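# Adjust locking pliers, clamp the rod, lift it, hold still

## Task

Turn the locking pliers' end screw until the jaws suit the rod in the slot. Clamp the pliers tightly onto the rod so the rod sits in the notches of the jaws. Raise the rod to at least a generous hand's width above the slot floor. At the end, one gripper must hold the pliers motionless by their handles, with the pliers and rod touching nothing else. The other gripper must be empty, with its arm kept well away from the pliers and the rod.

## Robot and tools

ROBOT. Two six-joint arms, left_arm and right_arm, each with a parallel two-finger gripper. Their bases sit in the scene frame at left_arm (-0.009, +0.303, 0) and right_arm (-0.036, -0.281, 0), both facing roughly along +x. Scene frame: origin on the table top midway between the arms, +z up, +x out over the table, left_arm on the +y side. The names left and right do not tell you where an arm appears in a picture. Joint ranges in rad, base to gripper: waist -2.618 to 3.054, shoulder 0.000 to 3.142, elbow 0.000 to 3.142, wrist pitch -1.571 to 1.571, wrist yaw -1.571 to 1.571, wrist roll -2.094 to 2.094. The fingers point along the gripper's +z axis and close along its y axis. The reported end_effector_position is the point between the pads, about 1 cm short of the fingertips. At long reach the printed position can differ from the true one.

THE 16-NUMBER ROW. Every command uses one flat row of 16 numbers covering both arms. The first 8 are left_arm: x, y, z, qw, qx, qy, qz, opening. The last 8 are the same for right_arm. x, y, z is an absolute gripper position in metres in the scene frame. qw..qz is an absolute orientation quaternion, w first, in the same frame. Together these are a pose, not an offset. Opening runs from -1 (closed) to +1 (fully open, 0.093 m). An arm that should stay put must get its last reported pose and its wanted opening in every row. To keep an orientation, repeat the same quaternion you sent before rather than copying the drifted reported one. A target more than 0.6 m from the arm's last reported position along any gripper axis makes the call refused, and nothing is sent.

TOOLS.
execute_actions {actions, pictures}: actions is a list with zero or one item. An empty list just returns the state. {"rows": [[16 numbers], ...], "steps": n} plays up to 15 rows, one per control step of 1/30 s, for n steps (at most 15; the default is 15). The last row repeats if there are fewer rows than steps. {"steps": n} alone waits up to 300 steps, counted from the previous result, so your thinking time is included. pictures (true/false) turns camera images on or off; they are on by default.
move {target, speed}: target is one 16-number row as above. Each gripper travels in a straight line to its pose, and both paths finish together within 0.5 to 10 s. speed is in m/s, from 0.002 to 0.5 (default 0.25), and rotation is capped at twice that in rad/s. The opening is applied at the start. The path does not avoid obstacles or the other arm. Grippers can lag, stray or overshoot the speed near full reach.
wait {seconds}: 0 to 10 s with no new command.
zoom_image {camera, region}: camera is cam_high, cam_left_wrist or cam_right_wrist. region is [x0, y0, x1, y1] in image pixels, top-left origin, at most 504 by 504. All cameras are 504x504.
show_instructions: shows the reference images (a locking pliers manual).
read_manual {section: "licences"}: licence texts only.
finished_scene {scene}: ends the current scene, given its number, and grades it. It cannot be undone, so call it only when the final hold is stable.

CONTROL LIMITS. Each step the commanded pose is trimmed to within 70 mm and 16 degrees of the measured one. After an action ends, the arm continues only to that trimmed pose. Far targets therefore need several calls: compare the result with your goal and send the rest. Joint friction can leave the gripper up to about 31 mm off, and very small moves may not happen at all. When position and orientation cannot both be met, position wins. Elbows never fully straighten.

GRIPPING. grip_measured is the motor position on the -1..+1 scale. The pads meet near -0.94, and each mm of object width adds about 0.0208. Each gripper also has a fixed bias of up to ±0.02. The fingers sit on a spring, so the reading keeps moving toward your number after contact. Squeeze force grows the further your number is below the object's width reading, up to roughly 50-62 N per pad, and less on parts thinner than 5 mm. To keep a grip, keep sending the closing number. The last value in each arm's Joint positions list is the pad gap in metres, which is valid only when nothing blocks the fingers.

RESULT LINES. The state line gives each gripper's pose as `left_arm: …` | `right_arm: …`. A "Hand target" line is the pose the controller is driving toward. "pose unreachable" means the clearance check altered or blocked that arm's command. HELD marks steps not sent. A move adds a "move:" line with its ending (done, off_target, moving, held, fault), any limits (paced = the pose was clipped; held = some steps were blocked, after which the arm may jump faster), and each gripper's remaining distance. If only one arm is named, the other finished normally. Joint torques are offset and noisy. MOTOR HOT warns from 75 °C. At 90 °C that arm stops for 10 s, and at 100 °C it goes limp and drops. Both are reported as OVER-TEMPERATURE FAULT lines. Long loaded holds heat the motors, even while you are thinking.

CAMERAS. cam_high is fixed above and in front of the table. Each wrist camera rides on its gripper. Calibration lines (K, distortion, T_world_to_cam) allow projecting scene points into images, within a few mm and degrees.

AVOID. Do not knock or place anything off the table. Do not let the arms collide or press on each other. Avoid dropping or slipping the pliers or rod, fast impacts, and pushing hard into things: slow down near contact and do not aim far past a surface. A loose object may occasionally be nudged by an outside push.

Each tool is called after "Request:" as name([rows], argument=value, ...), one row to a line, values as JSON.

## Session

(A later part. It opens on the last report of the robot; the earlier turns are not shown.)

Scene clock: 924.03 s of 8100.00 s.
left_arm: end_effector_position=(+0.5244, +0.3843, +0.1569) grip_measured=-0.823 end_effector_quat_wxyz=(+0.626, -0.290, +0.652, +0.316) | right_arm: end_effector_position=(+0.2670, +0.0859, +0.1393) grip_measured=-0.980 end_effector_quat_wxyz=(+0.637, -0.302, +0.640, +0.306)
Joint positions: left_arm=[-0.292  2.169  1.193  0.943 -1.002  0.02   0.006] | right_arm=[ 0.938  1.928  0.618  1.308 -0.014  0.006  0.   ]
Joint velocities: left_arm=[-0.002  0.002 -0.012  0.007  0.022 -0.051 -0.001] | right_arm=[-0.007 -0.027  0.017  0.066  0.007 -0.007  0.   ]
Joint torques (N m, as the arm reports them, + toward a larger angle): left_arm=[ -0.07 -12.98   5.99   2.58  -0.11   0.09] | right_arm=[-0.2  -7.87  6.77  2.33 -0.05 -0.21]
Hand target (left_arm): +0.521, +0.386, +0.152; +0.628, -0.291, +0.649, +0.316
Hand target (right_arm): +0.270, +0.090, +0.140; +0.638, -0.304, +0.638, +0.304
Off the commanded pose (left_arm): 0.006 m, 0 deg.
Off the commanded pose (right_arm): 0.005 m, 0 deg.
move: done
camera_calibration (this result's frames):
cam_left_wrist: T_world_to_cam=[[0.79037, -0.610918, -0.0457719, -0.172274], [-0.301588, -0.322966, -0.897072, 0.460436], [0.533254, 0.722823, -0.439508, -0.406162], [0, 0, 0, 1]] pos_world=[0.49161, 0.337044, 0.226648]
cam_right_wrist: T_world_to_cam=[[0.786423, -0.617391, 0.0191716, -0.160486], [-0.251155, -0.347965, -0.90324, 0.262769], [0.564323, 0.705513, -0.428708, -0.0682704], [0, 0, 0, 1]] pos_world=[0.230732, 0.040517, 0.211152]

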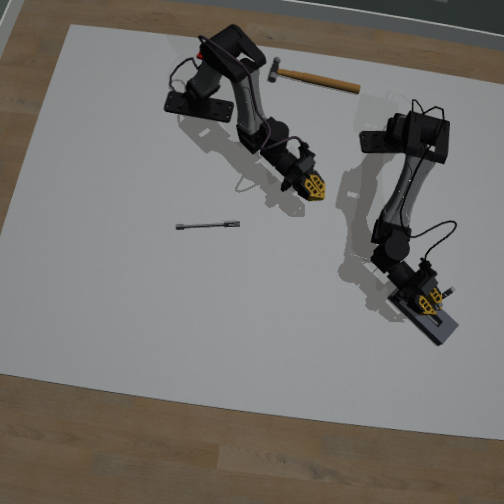

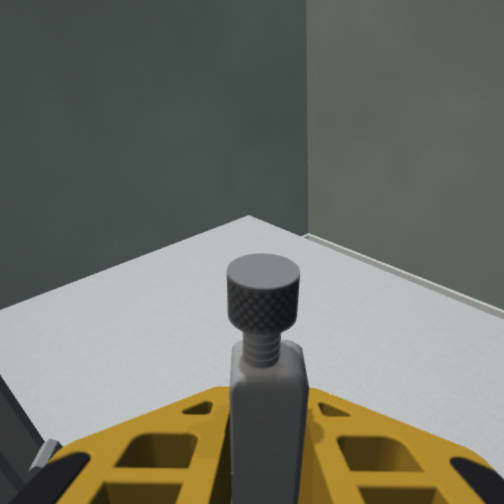

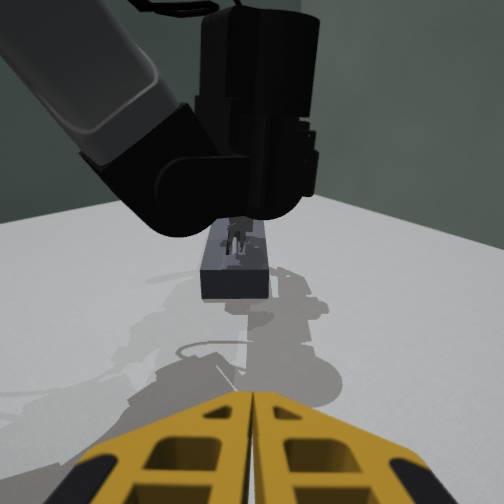

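Astride. Lower, release, reposition.

Request:
move(target=[0.521,0.386,0.144,0.628,-0.291,0.649,0.316,-0.86,0.27,0.09,0.14,0.638,-0.304,0.638,0.304,-1], speed=0.01)

Request:
move(target=[0.523,0.385,0.151,0.630,-0.295,0.646,0.314,-0.35,0.27,0.09,0.14,0.638,-0.304,0.638,0.304,-1], speed=0.02)

Request:
move(target=[0.520,0.388,0.24,0.638,-0.304,0.638,0.304,-0.35,0.27,0.09,0.14,0.638,-0.304,0.638,0.304,-1], speed=0.08)

Request:
move(target=[0.487,0.409,0.225,0.638,-0.304,0.638,0.304,1,0.27,0.09,0.14,0.638,-0.304,0.638,0.304,-1], speed=0.08)

Request:
move(target=[0.488,0.408,0.165,0.638,-0.304,0.638,0.304,1,0.27,0.09,0.14,0.638,-0.304,0.638,0.304,-1], speed=0.05)

Scene clock: 930.40 s of 8100.00 s.
left_arm: end_effector_position=(+0.5250, +0.3843, +0.1509) grip_measured=-0.823 end_effector_quat_wxyz=(+0.626, -0.291, +0.651, +0.316) | right_arm: end_effector_position=(+0.2670, +0.0859, +0.1393) grip_measured=-0.980 end_effector_quat_wxyz=(+0.637, -0.302, +0.640, +0.306)
Joint positions: left_arm=[-0.292  2.188  1.193  0.964 -1.003  0.02   0.006] | right_arm=[ 0.938  1.928  0.618  1.308 -0.014  0.006  0.   ]
Joint velocities: left_arm=[ 0.012 -0.012 -0.002  0.007  0.051 -0.022 -0.   ] | right_arm=[-0.037 -0.002  0.002  0.022 -0.081 -0.051  0.   ]
Joint torques (N m, as the arm reports them, + toward a larger angle): left_arm=[ -0.12 -13.     5.43   2.63  -0.14   0.1 ] | right_arm=[-0.11 -7.91  6.79  2.34 -0.04 -0.21]
Hand target (left_arm): +0.521, +0.386, +0.144; +0.627, -0.291, +0.649, +0.316
Hand target (right_arm): +0.270, +0.090, +0.140; +0.638, -0.304, +0.638, +0.304
Off the commanded pose (left_arm): 0.008 m, 0 deg.
Off the commanded pose (right_arm): 0.005 m, 0 deg.
move: done
camera_calibration (this result's frames):
cam_left_wrist: T_world_to_cam=[[0.791369, -0.609717, -0.0444909, -0.17421], [-0.29973, -0.323539, -0.897488, 0.454559], [0.532819, 0.72358, -0.438789, -0.409377], [0, 0, 0, 1]] pos_world=[0.492233, 0.337065, 0.22058]
cam_right_wrist: T_world_to_cam=[[0.786423, -0.617391, 0.0191716, -0.160486], [-0.251155, -0.347965, -0.90324, 0.262769], [0.564323, 0.705513, -0.428708, -0.0682704], [0, 0, 0, 1]] pos_world=[0.230732, 0.040517, 0.211152]

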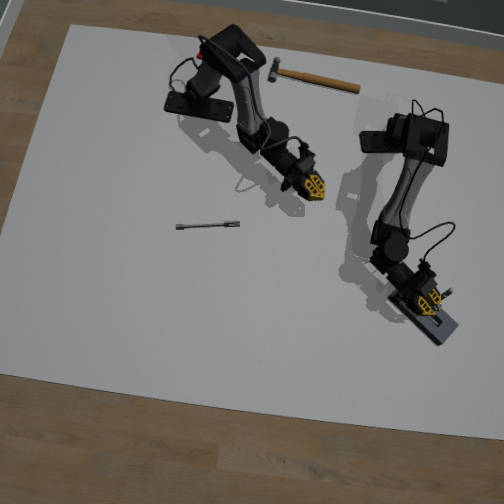

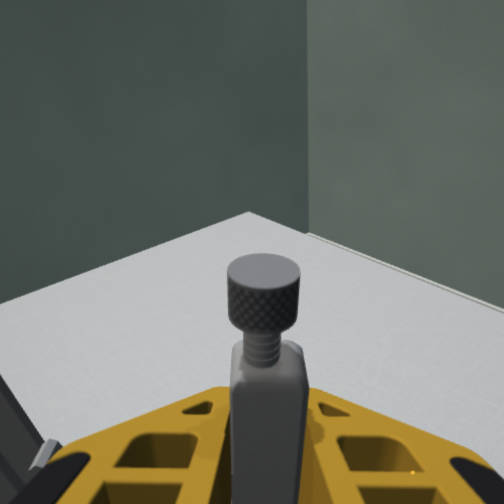

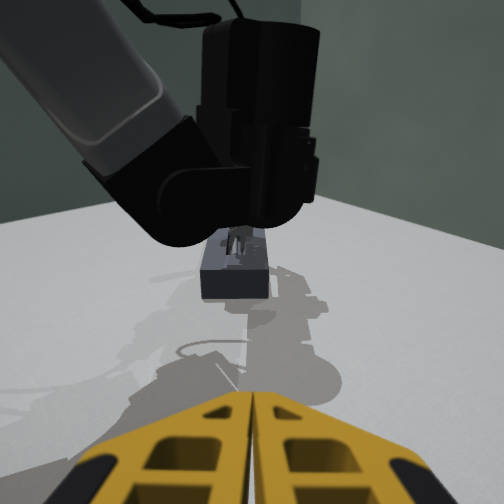

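Scene clock: 931.10 s of 8100.00 s.
left_arm: end_effector_position=(+0.5248, +0.3845, +0.1530) grip_measured=-0.351 end_effector_quat_wxyz=(+0.630, -0.294, +0.647, +0.314) | right_arm: end_effector_position=(+0.2670, +0.0859, +0.1393) grip_measured=-0.980 end_effector_quat_wxyz=(+0.637, -0.302, +0.640, +0.306)
Joint positions: left_arm=[-0.292  2.188  1.193  0.976 -1.005  0.02   0.028] | right_arm=[ 0.938  1.928  0.618  1.308 -0.014  0.006  0.   ]
Joint velocities: left_arm=[ 0.017 -0.012 -0.007 -0.022 -0.066 -0.022 -0.   ] | right_arm=[-0.012  0.002 -0.002  0.022  0.007 -0.022  0.   ]
Joint torques (N m, as the arm reports them, + toward a larger angle): left_arm=[ -0.31 -13.81   6.8    2.29  -0.13   0.02] | right_arm=[-0.17 -7.91  6.79  2.33 -0.04 -0.2 ]
Hand target (left_arm): +0.523, +0.385, +0.151; +0.630, -0.295, +0.646, +0.314
Hand target (right_arm): +0.270, +0.090, +0.140; +0.638, -0.304, +0.638, +0.304
Off the commanded pose (left_arm): 0.003 m, 0 deg.
Off the commanded pose (right_arm): 0.005 m, 0 deg.
move: done
camera_calibration (this result's frames):
cam_left_wrist: T_world_to_cam=[[0.793032, -0.608263, -0.0333968, -0.176969], [-0.287522, -0.325403, -0.900802, 0.451299], [0.537057, 0.723968, -0.432944, -0.411743], [0, 0, 0, 1]] pos_world=[0.49123, 0.337299, 0.222359]
cam_right_wrist: T_world_to_cam=[[0.786423, -0.617391, 0.0191716, -0.160486], [-0.251155, -0.347965, -0.90324, 0.262769], [0.564323, 0.705513, -0.428708, -0.0682704], [0, 0, 0, 1]] pos_world=[0.230732, 0.040517, 0.211152]

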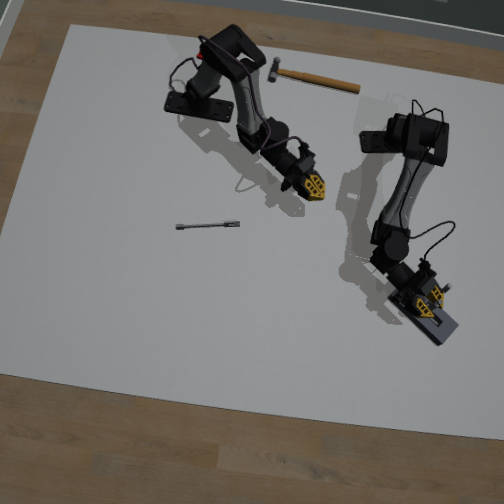

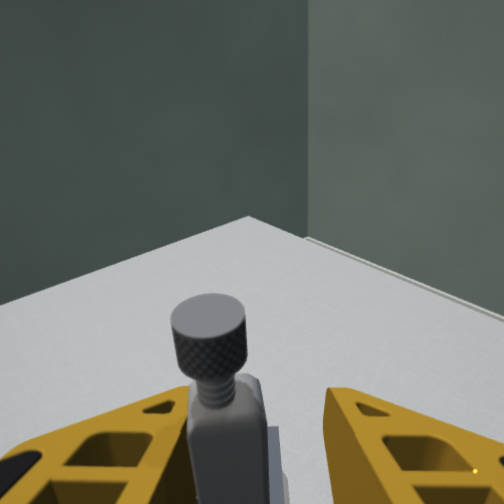

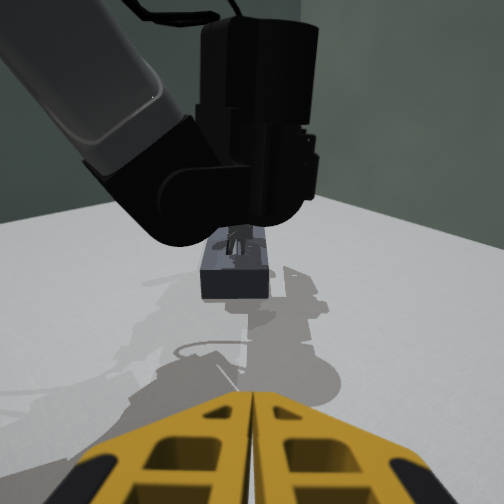

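Scene clock: 932.70 s of 8100.00 s.
left_arm: end_effector_position=(+0.5167, +0.3853, +0.2301) grip_measured=-0.351 end_effector_quat_wxyz=(+0.633, -0.298, +0.644, +0.310) | right_arm: end_effector_position=(+0.2670, +0.0859, +0.1393) grip_measured=-0.980 end_effector_quat_wxyz=(+0.637, -0.302, +0.640, +0.306)
Joint positions: left_arm=[-0.292  1.99   1.244  0.731 -1.004  0.01   0.028] | right_arm=[ 0.938  1.928  0.618  1.308 -0.014  0.006  0.   ]
Joint velocities: left_arm=[ 0.007 -0.007 -0.002 -0.022  0.037  0.007  0.001] | right_arm=[ 0.022  0.012  0.002 -0.037 -0.037  0.037  0.   ]
Joint torques (N m, as the arm reports them, + toward a larger angle): left_arm=[  0.21 -13.93  11.26   2.05  -0.04  -0.12] | right_arm=[-0.15 -7.88  6.77  2.33 -0.04 -0.2 ]
Hand target (left_arm): +0.518, +0.388, +0.240; +0.638, -0.304, +0.638, +0.304
Hand target (right_arm): +0.270, +0.090, +0.140; +0.638, -0.304, +0.638, +0.304
Off the commanded pose (left_arm): 0.011 m, 1 deg.
Off the commanded pose (right_arm): 0.005 m, 0 deg.
move: off_target (left_arm)
camera_calibration (this result's frames):
cam_left_wrist: T_world_to_cam=[[0.792465, -0.609583, -0.020201, -0.169681], [-0.277641, -0.33105, -0.901843, 0.515974], [0.543061, 0.720288, -0.431591, -0.376575], [0, 0, 0, 1]] pos_world=[0.482225, 0.338621, 0.299374]
cam_right_wrist: T_world_to_cam=[[0.786423, -0.617391, 0.0191716, -0.160486], [-0.251155, -0.347965, -0.90324, 0.262769], [0.564323, 0.705513, -0.428708, -0.0682704], [0, 0, 0, 1]] pos_world=[0.230732, 0.040517, 0.211152]

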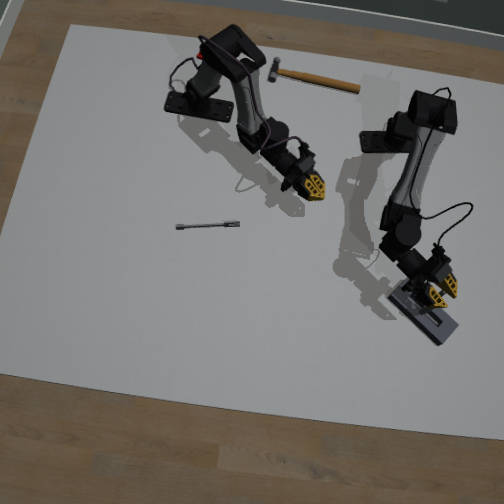

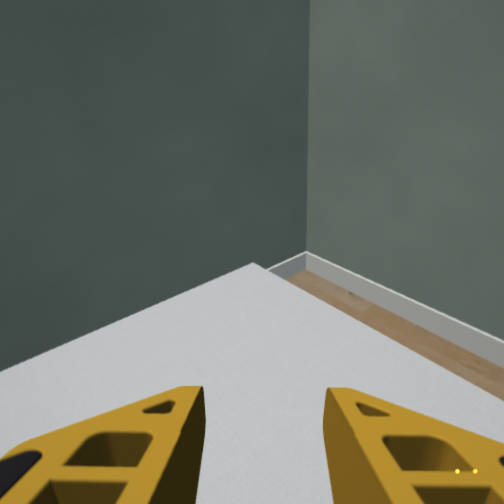

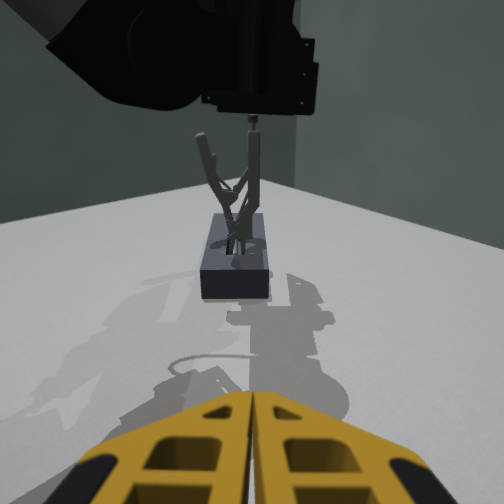

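Scene clock: 933.63 s of 8100.00 s.
left_arm: end_effector_position=(+0.4922, +0.4059, +0.2269) grip_measured=+1.000 end_effector_quat_wxyz=(+0.638, -0.302, +0.639, +0.307) | right_arm: end_effector_position=(+0.2670, +0.0859, +0.1393) grip_measured=-0.980 end_effector_quat_wxyz=(+0.637, -0.302, +0.640, +0.306)
Joint positions: left_arm=[-0.248  1.916  1.108  0.812 -0.962  0.01   0.093] | right_arm=[ 0.938  1.928  0.618  1.308 -0.014  0.006  0.   ]
Joint velocities: left_arm=[-0.007 -0.007  0.012 -0.037  0.007 -0.037  0.   ] | right_arm=[-0.012 -0.007  0.012 -0.022 -0.037  0.051  0.   ]
Joint torques (N m, as the arm reports them, + toward a larger angle): left_arm=[  0.08 -13.29   5.99   2.3   -0.04  -0.07] | right_arm=[-0.11 -7.86  6.74  2.32 -0.04 -0.2 ]
Hand target (left_arm): +0.487, +0.409, +0.225; +0.638, -0.304, +0.638, +0.305
Hand target (right_arm): +0.270, +0.090, +0.140; +0.638, -0.304, +0.638, +0.304
Off the commanded pose (left_arm): 0.006 m, 0 deg.
Off the commanded pose (right_arm): 0.005 m, 0 deg.
move: done
camera_calibration (this result's frames):
cam_left_wrist: T_world_to_cam=[[0.794084, -0.607796, -0.00381504, -0.143022], [-0.259887, -0.333855, -0.90609, 0.506444], [0.549444, 0.720504, -0.423067, -0.384594], [0, 0, 0, 1]] pos_world=[0.456503, 0.359252, 0.295629]
cam_right_wrist: T_world_to_cam=[[0.786423, -0.617391, 0.0191716, -0.160486], [-0.251155, -0.347965, -0.90324, 0.262769], [0.564323, 0.705513, -0.428708, -0.0682704], [0, 0, 0, 1]] pos_world=[0.230732, 0.040517, 0.211152]

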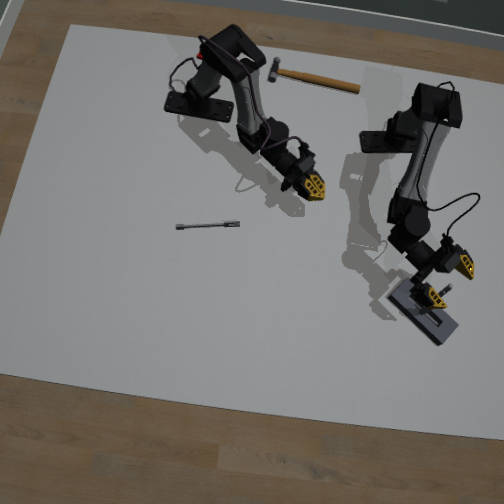

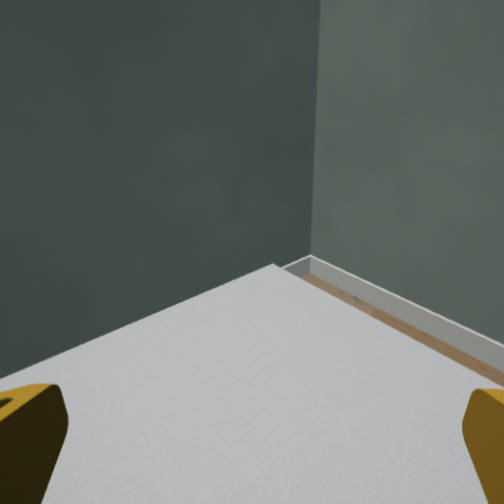

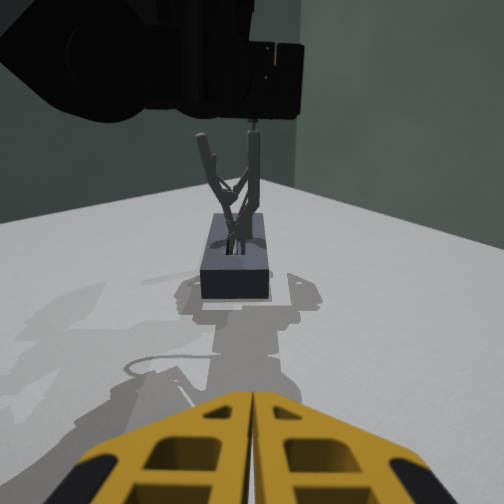

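Scene clock: 935.33 s of 8100.00 s.
left_arm: end_effector_position=(+0.4921, +0.4059, +0.1796) grip_measured=+1.000 end_effector_quat_wxyz=(+0.646, -0.308, +0.630, +0.301) | right_arm: end_effector_position=(+0.2670, +0.0859, +0.1393) grip_measured=-0.980 end_effector_quat_wxyz=(+0.637, -0.302, +0.640, +0.306)
Joint positions: left_arm=[-0.248  2.041  1.038  1.033 -0.962  0.006  0.093] | right_arm=[ 0.938  1.928  0.618  1.308 -0.014  0.006  0.   ]
Joint velocities: left_arm=[-0.002 -0.007  0.002  0.007 -0.051 -0.007  0.   ] | right_arm=[ 0.007  0.007 -0.002 -0.022 -0.066  0.007  0.   ]
Joint torques (N m, as the arm reports them, + toward a larger angle): left_arm=[  0.15 -10.92   5.33   2.31  -0.03  -0.04] | right_arm=[-0.1  -7.86  6.75  2.33 -0.05 -0.2 ]
Hand target (left_arm): +0.489, +0.408, +0.165; +0.638, -0.304, +0.638, +0.304
Hand target (right_arm): +0.270, +0.090, +0.140; +0.638, -0.304, +0.638, +0.304
Off the commanded pose (left_arm): 0.015 m, 1 deg.
Off the commanded pose (right_arm): 0.005 m, 0 deg.
move: off_target (left_arm)
camera_calibration (this result's frames):
cam_left_wrist: T_world_to_cam=[[0.793815, -0.607786, 0.0212923, -0.147521], [-0.233953, -0.337503, -0.911788, 0.453311], [0.561359, 0.71881, -0.410108, -0.412071], [0, 0, 0, 1]] pos_world=[0.454478, 0.359533, 0.247471]
cam_right_wrist: T_world_to_cam=[[0.786423, -0.617391, 0.0191716, -0.160486], [-0.251155, -0.347965, -0.90324, 0.262769], [0.564323, 0.705513, -0.428708, -0.0682704], [0, 0, 0, 1]] pos_world=[0.230732, 0.040517, 0.211152]

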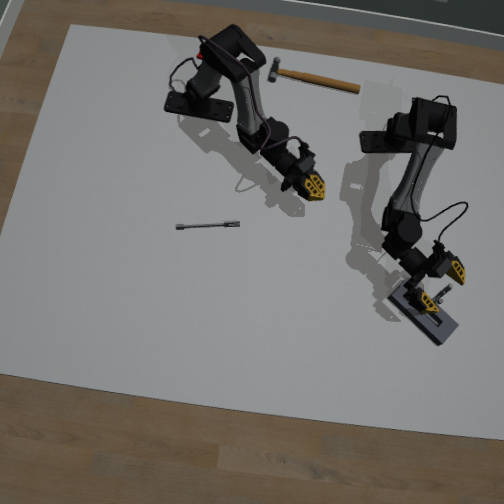

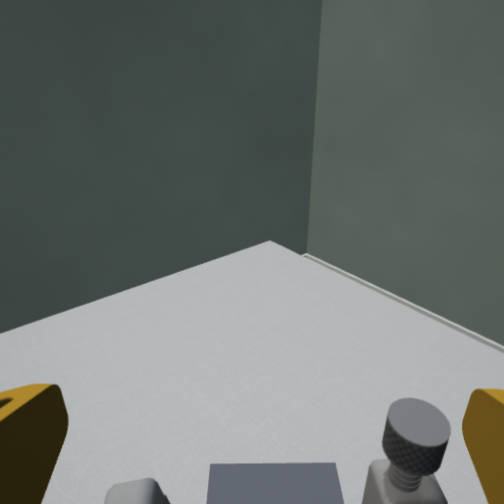

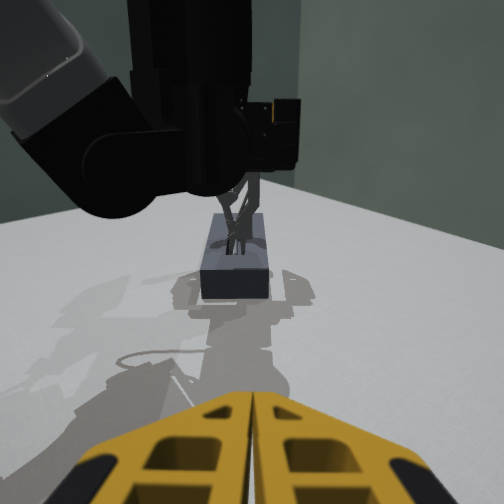

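Request:
move(target=[0.493,0.403,0.133,0.638,-0.304,0.638,0.304,1,0.27,0.09,0.14,0.638,-0.304,0.638,0.304,-1], speed=0.03)

Request:
move(target=[0.501,0.398,0.138,0.638,-0.304,0.638,0.304,0.5,0.27,0.09,0.14,0.638,-0.304,0.638,0.304,-1], speed=0.02)

Request:
move(target=[0.505,0.395,0.140,0.638,-0.304,0.638,0.304,0.35,0.27,0.09,0.14,0.638,-0.304,0.638,0.304,-1], speed=0.02)

Request:
move(target=[0.510,0.393,0.142,0.638,-0.304,0.638,0.304,0.2,0.27,0.09,0.14,0.638,-0.304,0.638,0.304,-1], speed=0.02)

Request:
zoom_image(camera="cam_right_wrist", region=[180,150,300,290])

Scene clock: 942.03 s of 8100.00 s.
left_arm: end_effector_position=(+0.4969, +0.4055, +0.1454) grip_measured=+1.000 end_effector_quat_wxyz=(+0.644, -0.306, +0.632, +0.302) | right_arm: end_effector_position=(+0.2670, +0.0859, +0.1393) grip_measured=-0.980 end_effector_quat_wxyz=(+0.637, -0.302, +0.640, +0.306)
Joint positions: left_arm=[-0.248  2.15   1.038  1.134 -0.962  0.006  0.093] | right_arm=[ 0.938  1.928  0.618  1.308 -0.014  0.006  0.   ]
Joint velocities: left_arm=[ 0.002 -0.012 -0.007  0.066  0.007  0.007  0.   ] | right_arm=[-0.007 -0.012 -0.022  0.007 -0.022  0.022  0.   ]
Joint torques (N m, as the arm reports them, + toward a larger angle): left_arm=[ -0.73 -11.22   5.37   2.27  -0.15  -0.06] | right_arm=[-0.12 -7.88  6.8   2.33 -0.05 -0.21]
Hand target (left_arm): +0.494, +0.403, +0.133; +0.638, -0.304, +0.638, +0.304
Hand target (right_arm): +0.270, +0.090, +0.140; +0.638, -0.304, +0.638, +0.304
Off the commanded pose (left_arm): 0.013 m, 1 deg.
Off the commanded pose (right_arm): 0.005 m, 0 deg.
move: off_target (left_arm)
camera_calibration (this result's frames):
cam_left_wrist: T_world_to_cam=[[0.793941, -0.607795, 0.0155555, -0.150079], [-0.240193, -0.337054, -0.910331, 0.425867], [0.558538, 0.719013, -0.413589, -0.426735], [0, 0, 0, 1]] pos_world=[0.459792, 0.359151, 0.213521]
cam_right_wrist: T_world_to_cam=[[0.786423, -0.617391, 0.0191716, -0.160486], [-0.251155, -0.347965, -0.90324, 0.262769], [0.564323, 0.705513, -0.428708, -0.0682704], [0, 0, 0, 1]] pos_world=[0.230732, 0.040517, 0.211152]

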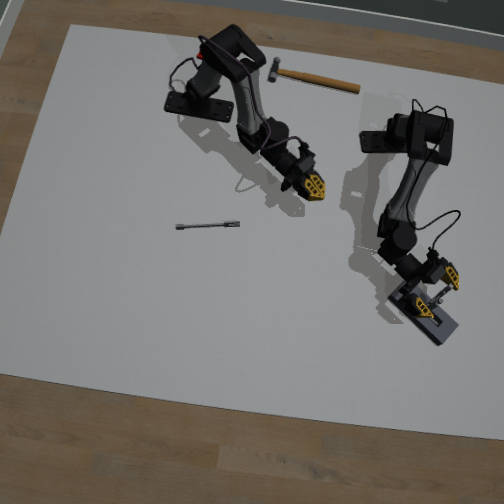

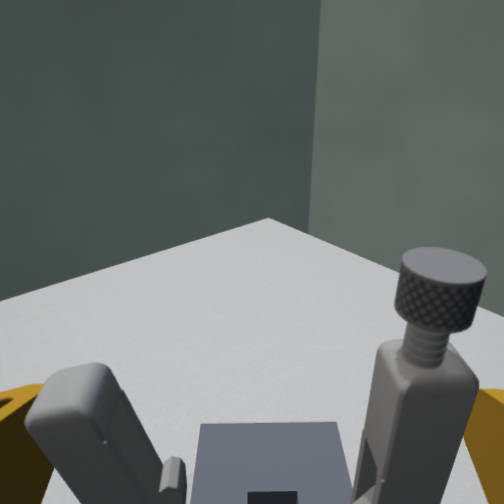

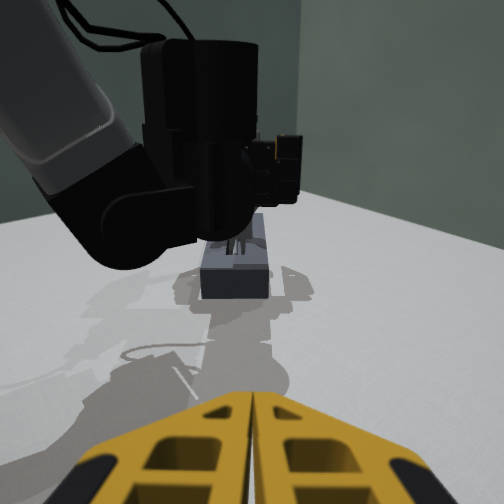

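Scene clock: 942.87 s of 8100.00 s.
left_arm: end_effector_position=(+0.4959, +0.4031, +0.1443) grip_measured=+0.502 end_effector_quat_wxyz=(+0.641, -0.307, +0.633, +0.306) | right_arm: end_effector_position=(+0.2670, +0.0859, +0.1393) grip_measured=-0.980 end_effector_quat_wxyz=(+0.637, -0.302, +0.640, +0.306)
Joint positions: left_arm=[-0.256  2.15   1.038  1.128 -0.976  0.006  0.069] | right_arm=[ 0.938  1.928  0.618  1.308 -0.014  0.006  0.   ]
Joint velocities: left_arm=[-0.002 -0.022 -0.002 -0.037 -0.007 -0.007  0.   ] | right_arm=[-0.017  0.002  0.012  0.051  0.037 -0.051  0.   ]
Joint torques (N m, as the arm reports them, + toward a larger angle): left_arm=[ -0.98 -10.96   9.13   2.03  -0.11  -0.08] | right_arm=[-0.16 -7.87  6.78  2.33 -0.04 -0.21]
Hand target (left_arm): +0.501, +0.398, +0.138; +0.638, -0.304, +0.638, +0.304
Hand target (right_arm): +0.270, +0.090, +0.140; +0.638, -0.304, +0.638, +0.304
Off the commanded pose (left_arm): 0.010 m, 1 deg.
Off the commanded pose (right_arm): 0.005 m, 0 deg.
move: done
camera_calibration (this result's frames):
cam_left_wrist: T_world_to_cam=[[0.797718, -0.602943, 0.0102582, -0.153787], [-0.244033, -0.338328, -0.908836, 0.425982], [0.551447, 0.722491, -0.417028, -0.422299], [0, 0, 0, 1]] pos_world=[0.459508, 0.356505, 0.212614]
cam_right_wrist: T_world_to_cam=[[0.786423, -0.617391, 0.0191716, -0.160486], [-0.251155, -0.347965, -0.90324, 0.262769], [0.564323, 0.705513, -0.428708, -0.0682704], [0, 0, 0, 1]] pos_world=[0.230732, 0.040517, 0.211152]

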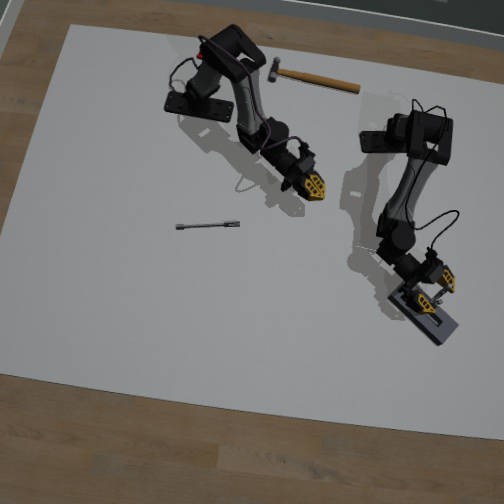

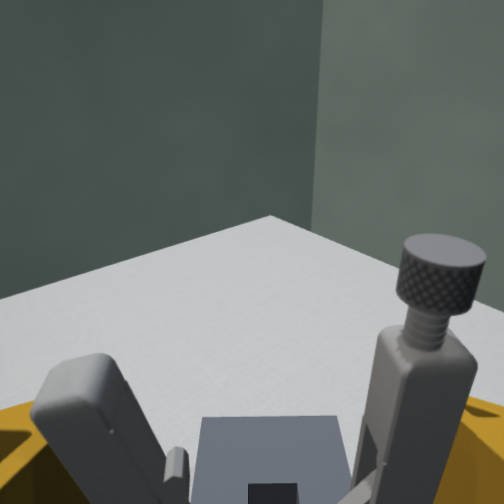

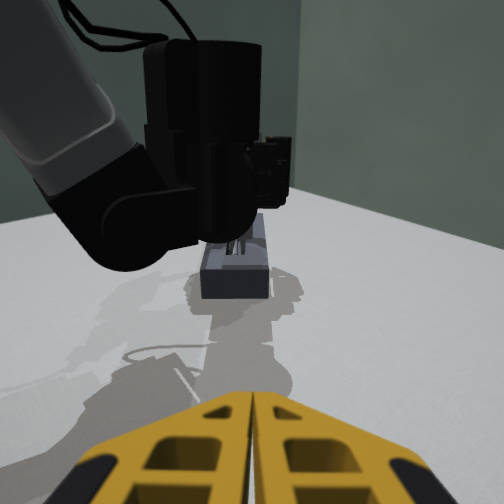

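Scene clock: 943.73 s of 8100.00 s.
left_arm: end_effector_position=(+0.4978, +0.4018, +0.1444) grip_measured=+0.354 end_effector_quat_wxyz=(+0.639, -0.309, +0.633, +0.308) | right_arm: end_effector_position=(+0.2670, +0.0859, +0.1393) grip_measured=-0.980 end_effector_quat_wxyz=(+0.637, -0.302, +0.640, +0.306)
Joint positions: left_arm=[-0.261  2.155  1.053  1.114 -0.987  0.005  0.062] | right_arm=[ 0.938  1.928  0.618  1.308 -0.014  0.006  0.   ]
Joint velocities: left_arm=[-0.002 -0.007 -0.002  0.037 -0.11  -0.051 -0.   ] | right_arm=[ 0.007 -0.012 -0.012 -0.051 -0.051  0.066  0.   ]
Joint torques (N m, as the arm reports them, + toward a larger angle): left_arm=[ -1.16 -11.05   9.71   1.98  -0.07  -0.03] | right_arm=[-0.14 -7.86  6.75  2.34 -0.04 -0.21]
Hand target (left_arm): +0.505, +0.395, +0.140; +0.638, -0.304, +0.638, +0.304
Hand target (right_arm): +0.270, +0.090, +0.140; +0.638, -0.304, +0.638, +0.304
Off the commanded pose (left_arm): 0.011 m, 1 deg.
Off the commanded pose (right_arm): 0.005 m, 0 deg.
move: off_target (left_arm)
camera_calibration (this result's frames):
cam_left_wrist: T_world_to_cam=[[0.801867, -0.597454, 0.00755678, -0.159979], [-0.244973, -0.340272, -0.907856, 0.42719], [0.544974, 0.726129, -0.419213, -0.420228], [0, 0, 0, 1]] pos_world=[0.461946, 0.35492, 0.212871]
cam_right_wrist: T_world_to_cam=[[0.786423, -0.617391, 0.0191716, -0.160486], [-0.251155, -0.347965, -0.90324, 0.262769], [0.564323, 0.705513, -0.428708, -0.0682704], [0, 0, 0, 1]] pos_world=[0.230732, 0.040517, 0.211152]

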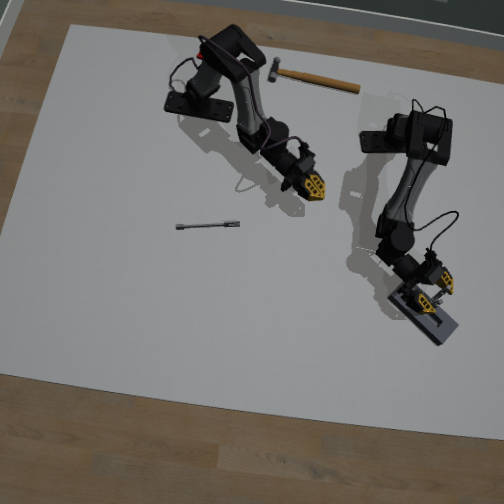

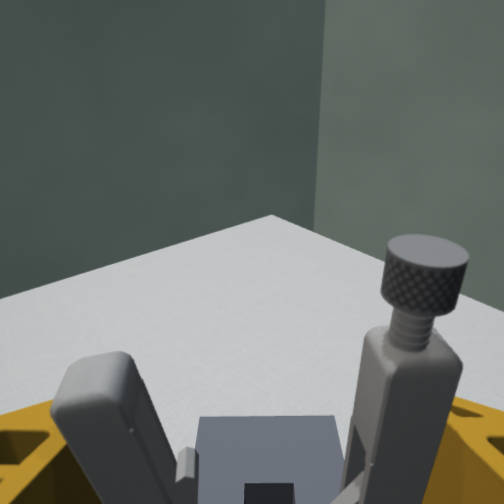

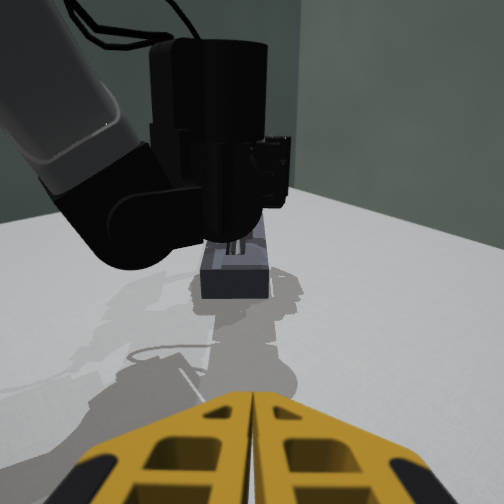

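Scene clock: 944.73 s of 8100.00 s.
left_arm: end_effector_position=(+0.5020, +0.4004, +0.1445) grip_measured=+0.204 end_effector_quat_wxyz=(+0.636, -0.309, +0.635, +0.311) | right_arm: end_effector_position=(+0.2670, +0.0859, +0.1393) grip_measured=-0.980 end_effector_quat_wxyz=(+0.637, -0.302, +0.640, +0.306)
Joint positions: left_arm=[-0.264  2.162  1.077  1.089 -0.995  0.005  0.055] | right_arm=[ 0.938  1.928  0.618  1.308 -0.014  0.006  0.   ]
Joint velocities: left_arm=[-0.012  0.002 -0.007  0.022 -0.037 -0.037  0.001] | right_arm=[-0.022 -0.017 -0.012 -0.037  0.007 -0.037  0.   ]
Joint torques (N m, as the arm reports them, + toward a larger angle): left_arm=[ -1.2  -11.29   9.99   2.04  -0.07  -0.03] | right_arm=[-0.13 -7.93  6.79  2.33 -0.04 -0.19]
Hand target (left_arm): +0.510, +0.393, +0.142; +0.638, -0.304, +0.639, +0.304
Hand target (right_arm): +0.270, +0.090, +0.140; +0.638, -0.304, +0.638, +0.304
Off the commanded pose (left_arm): 0.011 m, 1 deg.
Off the commanded pose (right_arm): 0.005 m, 0 deg.
move: off_target (left_arm)
camera_calibration (this result's frames):
cam_left_wrist: T_world_to_cam=[[0.804174, -0.594394, 0.000499706, -0.16552], [-0.251335, -0.3408, -0.905917, 0.430982], [0.538642, 0.728389, -0.423455, -0.418533], [0, 0, 0, 1]] pos_world=[0.466867, 0.353349, 0.213287]
cam_right_wrist: T_world_to_cam=[[0.786423, -0.617391, 0.0191716, -0.160486], [-0.251155, -0.347965, -0.90324, 0.262769], [0.564323, 0.705513, -0.428708, -0.0682704], [0, 0, 0, 1]] pos_world=[0.230732, 0.040517, 0.211152]

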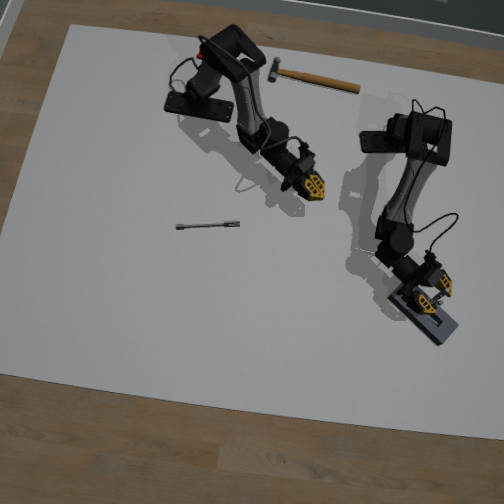

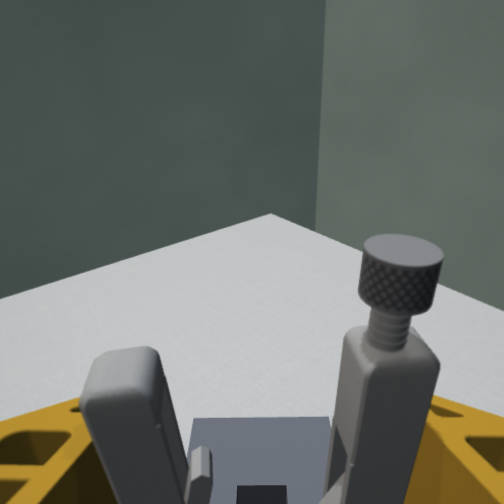

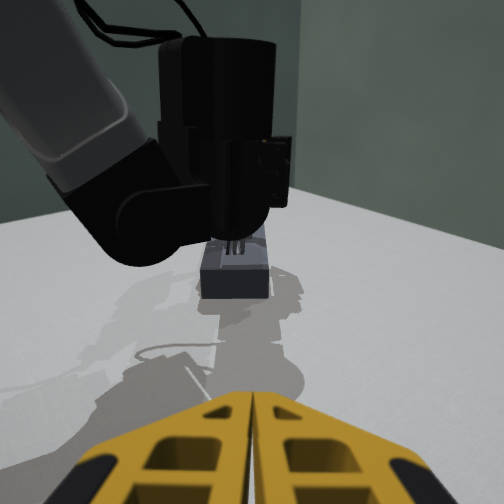

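Region (180, 150, 300, 290) of cam_right_wrist's 504x504 image, scaled by 3.600, with more detail than that image has; it fills the left 432 columns of this view, and the rest is white.

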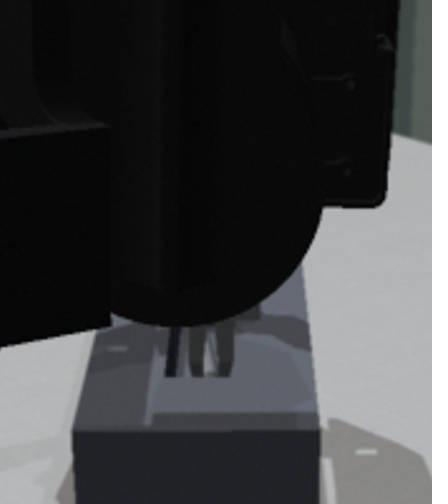

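Request:
move(target=[0.509,0.396,0.143,0.638,-0.304,0.638,0.304,0.1,0.27,0.09,0.14,0.638,-0.304,0.638,0.304,-1], speed=0.02)

Scene clock: 957.10 s of 8100.00 s.
left_arm: end_effector_position=(+0.5021, +0.4003, +0.1446) grip_measured=+0.108 end_effector_quat_wxyz=(+0.636, -0.309, +0.635, +0.311) | right_arm: end_effector_position=(+0.2670, +0.0859, +0.1393) grip_measured=-0.980 end_effector_quat_wxyz=(+0.637, -0.302, +0.640, +0.306)
Joint positions: left_arm=[-0.264  2.162  1.077  1.088 -0.994  0.005  0.05 ] | right_arm=[ 0.938  1.928  0.618  1.308 -0.014  0.006  0.   ]
Joint velocities: left_arm=[-0.002 -0.002 -0.012 -0.022 -0.051  0.022  0.   ] | right_arm=[ 0.007 -0.017 -0.012  0.022  0.007  0.022  0.   ]
Joint torques (N m, as the arm reports them, + toward a larger angle): left_arm=[ -0.69 -11.91   9.41   2.05   0.02   0.  ] | right_arm=[-0.14 -7.85  6.75  2.32 -0.04 -0.2 ]
Hand target (left_arm): +0.509, +0.396, +0.143; +0.638, -0.304, +0.638, +0.304
Hand target (right_arm): +0.270, +0.090, +0.140; +0.638, -0.304, +0.638, +0.304
Off the commanded pose (left_arm): 0.008 m, 1 deg.
Off the commanded pose (right_arm): 0.005 m, 0 deg.
move: done
camera_calibration (this result's frames):
cam_left_wrist: T_world_to_cam=[[0.803947, -0.594701, 0.000499046, -0.165409], [-0.251465, -0.340703, -0.905918, 0.431081], [0.53892, 0.728184, -0.423454, -0.418596], [0, 0, 0, 1]] pos_world=[0.466972, 0.353317, 0.213351]
cam_right_wrist: T_world_to_cam=[[0.786423, -0.617391, 0.0191716, -0.160486], [-0.251155, -0.347965, -0.90324, 0.262769], [0.564323, 0.705513, -0.428708, -0.0682704], [0, 0, 0, 1]] pos_world=[0.230732, 0.040517, 0.211152]

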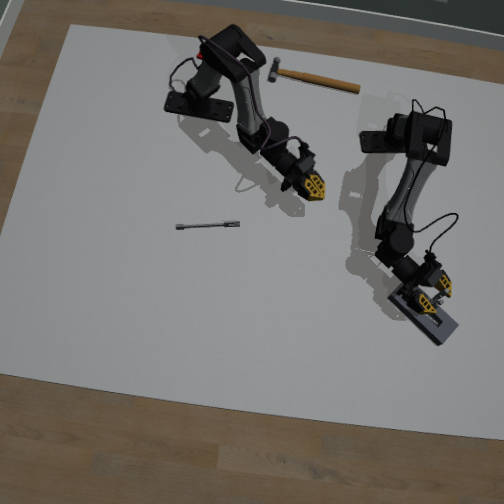

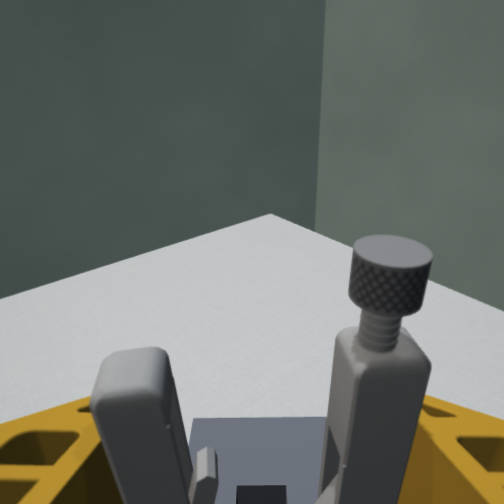

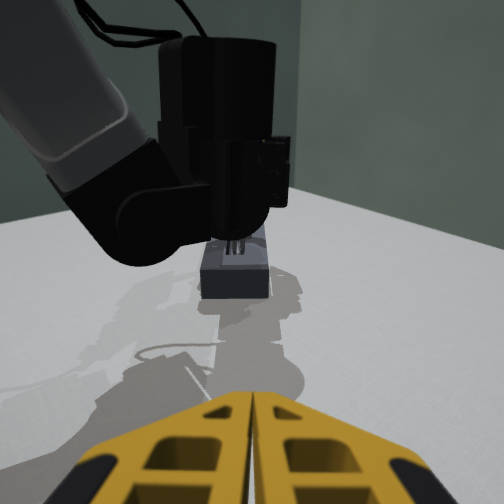

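.008 matches. Continue.

Request:
move(target=[0.510,0.395,0.143,0.638,-0.304,0.638,0.304,0.02,0.27,0.09,0.14,0.638,-0.304,0.638,0.304,-1], speed=0.02)

Request:
move(target=[0.510,0.395,0.143,0.638,-0.304,0.638,0.304,-0.04,0.27,0.09,0.14,0.638,-0.304,0.638,0.304,-1], speed=0.02)

Scene clock: 960.37 s of 8100.00 s.
left_arm: end_effector_position=(+0.5027, +0.3998, +0.1445) grip_measured=+0.022 end_effector_quat_wxyz=(+0.636, -0.307, +0.636, +0.310) | right_arm: end_effector_position=(+0.2670, +0.0859, +0.1393) grip_measured=-0.980 end_effector_quat_wxyz=(+0.637, -0.302, +0.640, +0.306)
Joint positions: left_arm=[-0.264  2.162  1.077  1.088 -0.99   0.006  0.046] | right_arm=[ 0.938  1.928  0.618  1.308 -0.014  0.006  0.   ]
Joint velocities: left_arm=[-0.012  0.002 -0.027 -0.037 -0.037 -0.037 -0.001] | right_arm=[-0.002 -0.012 -0.002 -0.037 -0.11   0.022  0.   ]
Joint torques (N m, as the arm reports them, + toward a larger angle): left_arm=[ -0.97 -11.53   9.98   2.03  -0.04  -0.02] | right_arm=[-0.16 -7.89  6.76  2.34 -0.04 -0.2 ]
Hand target (left_arm): +0.510, +0.395, +0.143; +0.639, -0.304, +0.638, +0.304
Hand target (right_arm): +0.270, +0.090, +0.140; +0.638, -0.304, +0.638, +0.304
Off the commanded pose (left_arm): 0.009 m, 1 deg.
Off the commanded pose (right_arm): 0.005 m, 0 deg.
move: done
camera_calibration (this result's frames):
cam_left_wrist: T_world_to_cam=[[0.801217, -0.598373, -0.000977327, -0.163126], [-0.254178, -0.338862, -0.905851, 0.431634], [0.541706, 0.726032, -0.423595, -0.419121], [0, 0, 0, 1]] pos_world=[0.467451, 0.352949, 0.213299]
cam_right_wrist: T_world_to_cam=[[0.786423, -0.617391, 0.0191716, -0.160486], [-0.251155, -0.347965, -0.90324, 0.262769], [0.564323, 0.705513, -0.428708, -0.0682704], [0, 0, 0, 1]] pos_world=[0.230732, 0.040517, 0.211152]

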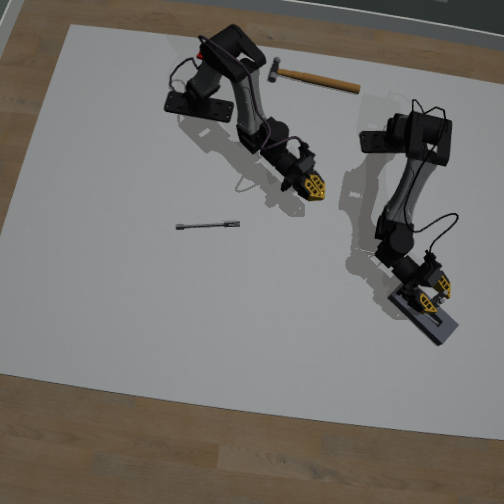

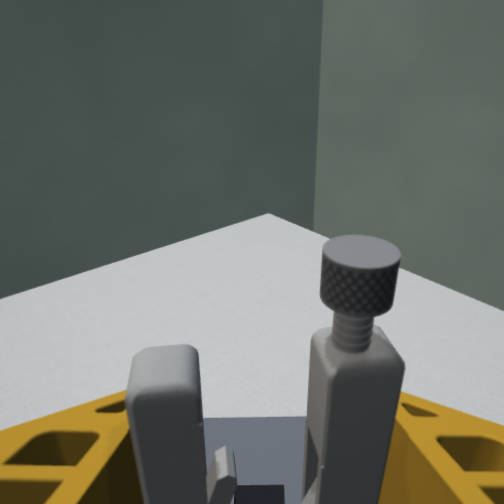

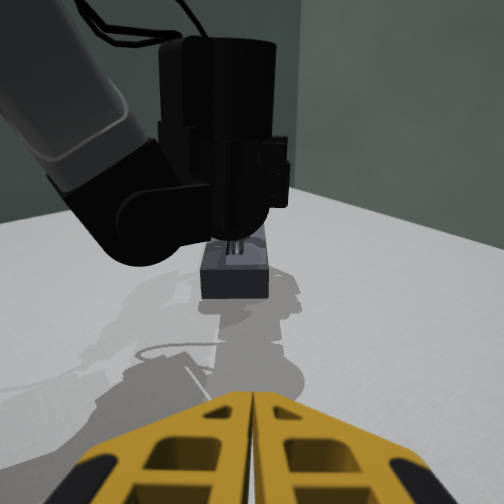

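Scene clock: 961.07 s of 8100.00 s.
left_arm: end_effector_position=(+0.5027, +0.3998, +0.1445) grip_measured=-0.033 end_effector_quat_wxyz=(+0.636, -0.307, +0.636, +0.310) | right_arm: end_effector_position=(+0.2670, +0.0859, +0.1393) grip_measured=-0.980 end_effector_quat_wxyz=(+0.637, -0.302, +0.640, +0.306)
Joint positions: left_arm=[-0.264  2.162  1.077  1.088 -0.99   0.006  0.044] | right_arm=[ 0.938  1.928  0.618  1.308 -0.014  0.006  0.   ]
Joint velocities: left_arm=[-0.007  0.012 -0.007 -0.007 -0.051  0.022  0.001] | right_arm=[-0.002 -0.007  0.002 -0.007 -0.081 -0.066  0.   ]
Joint torques (N m, as the arm reports them, + toward a larger angle): left_arm=[ -0.91 -11.54   9.9    2.05  -0.07  -0.04] | right_arm=[-0.11 -7.9   6.75  2.33 -0.04 -0.21]
Hand target (left_arm): +0.510, +0.395, +0.143; +0.638, -0.304, +0.638, +0.304
Hand target (right_arm): +0.270, +0.090, +0.140; +0.638, -0.304, +0.638, +0.304
Off the commanded pose (left_arm): 0.009 m, 1 deg.
Off the commanded pose (right_arm): 0.005 m, 0 deg.
move: done
camera_calibration (this result's frames):
cam_left_wrist: T_world_to_cam=[[0.801217, -0.598373, -0.000977327, -0.163126], [-0.254178, -0.338862, -0.905851, 0.431634], [0.541706, 0.726032, -0.423595, -0.419121], [0, 0, 0, 1]] pos_world=[0.467451, 0.352949, 0.213299]
cam_right_wrist: T_world_to_cam=[[0.786423, -0.617391, 0.0191716, -0.160486], [-0.251155, -0.347965, -0.90324, 0.262769], [0.564323, 0.705513, -0.428708, -0.0682704], [0, 0, 0, 1]] pos_world=[0.230732, 0.040517, 0.211152]

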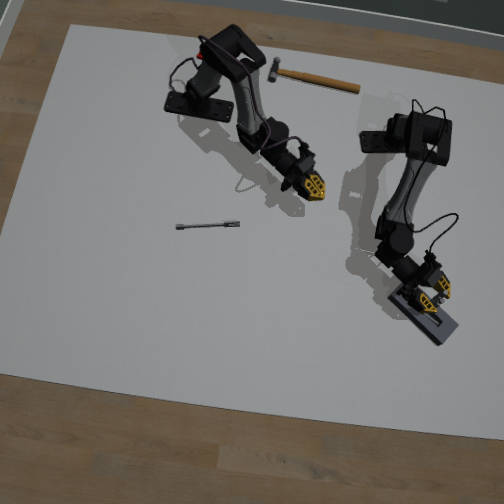

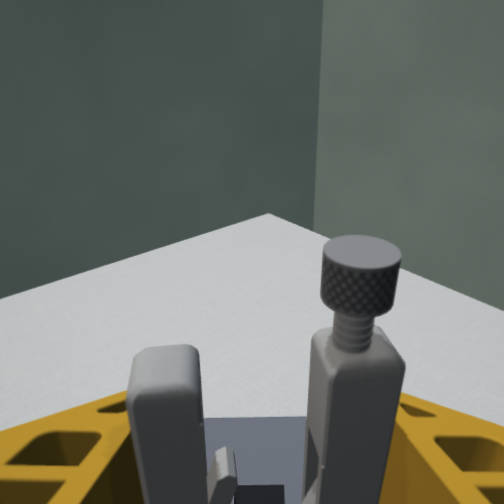

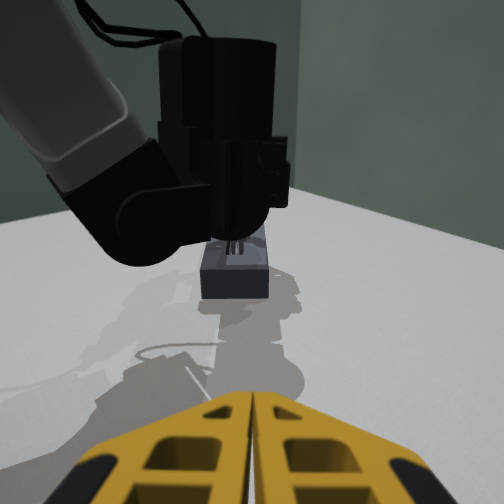

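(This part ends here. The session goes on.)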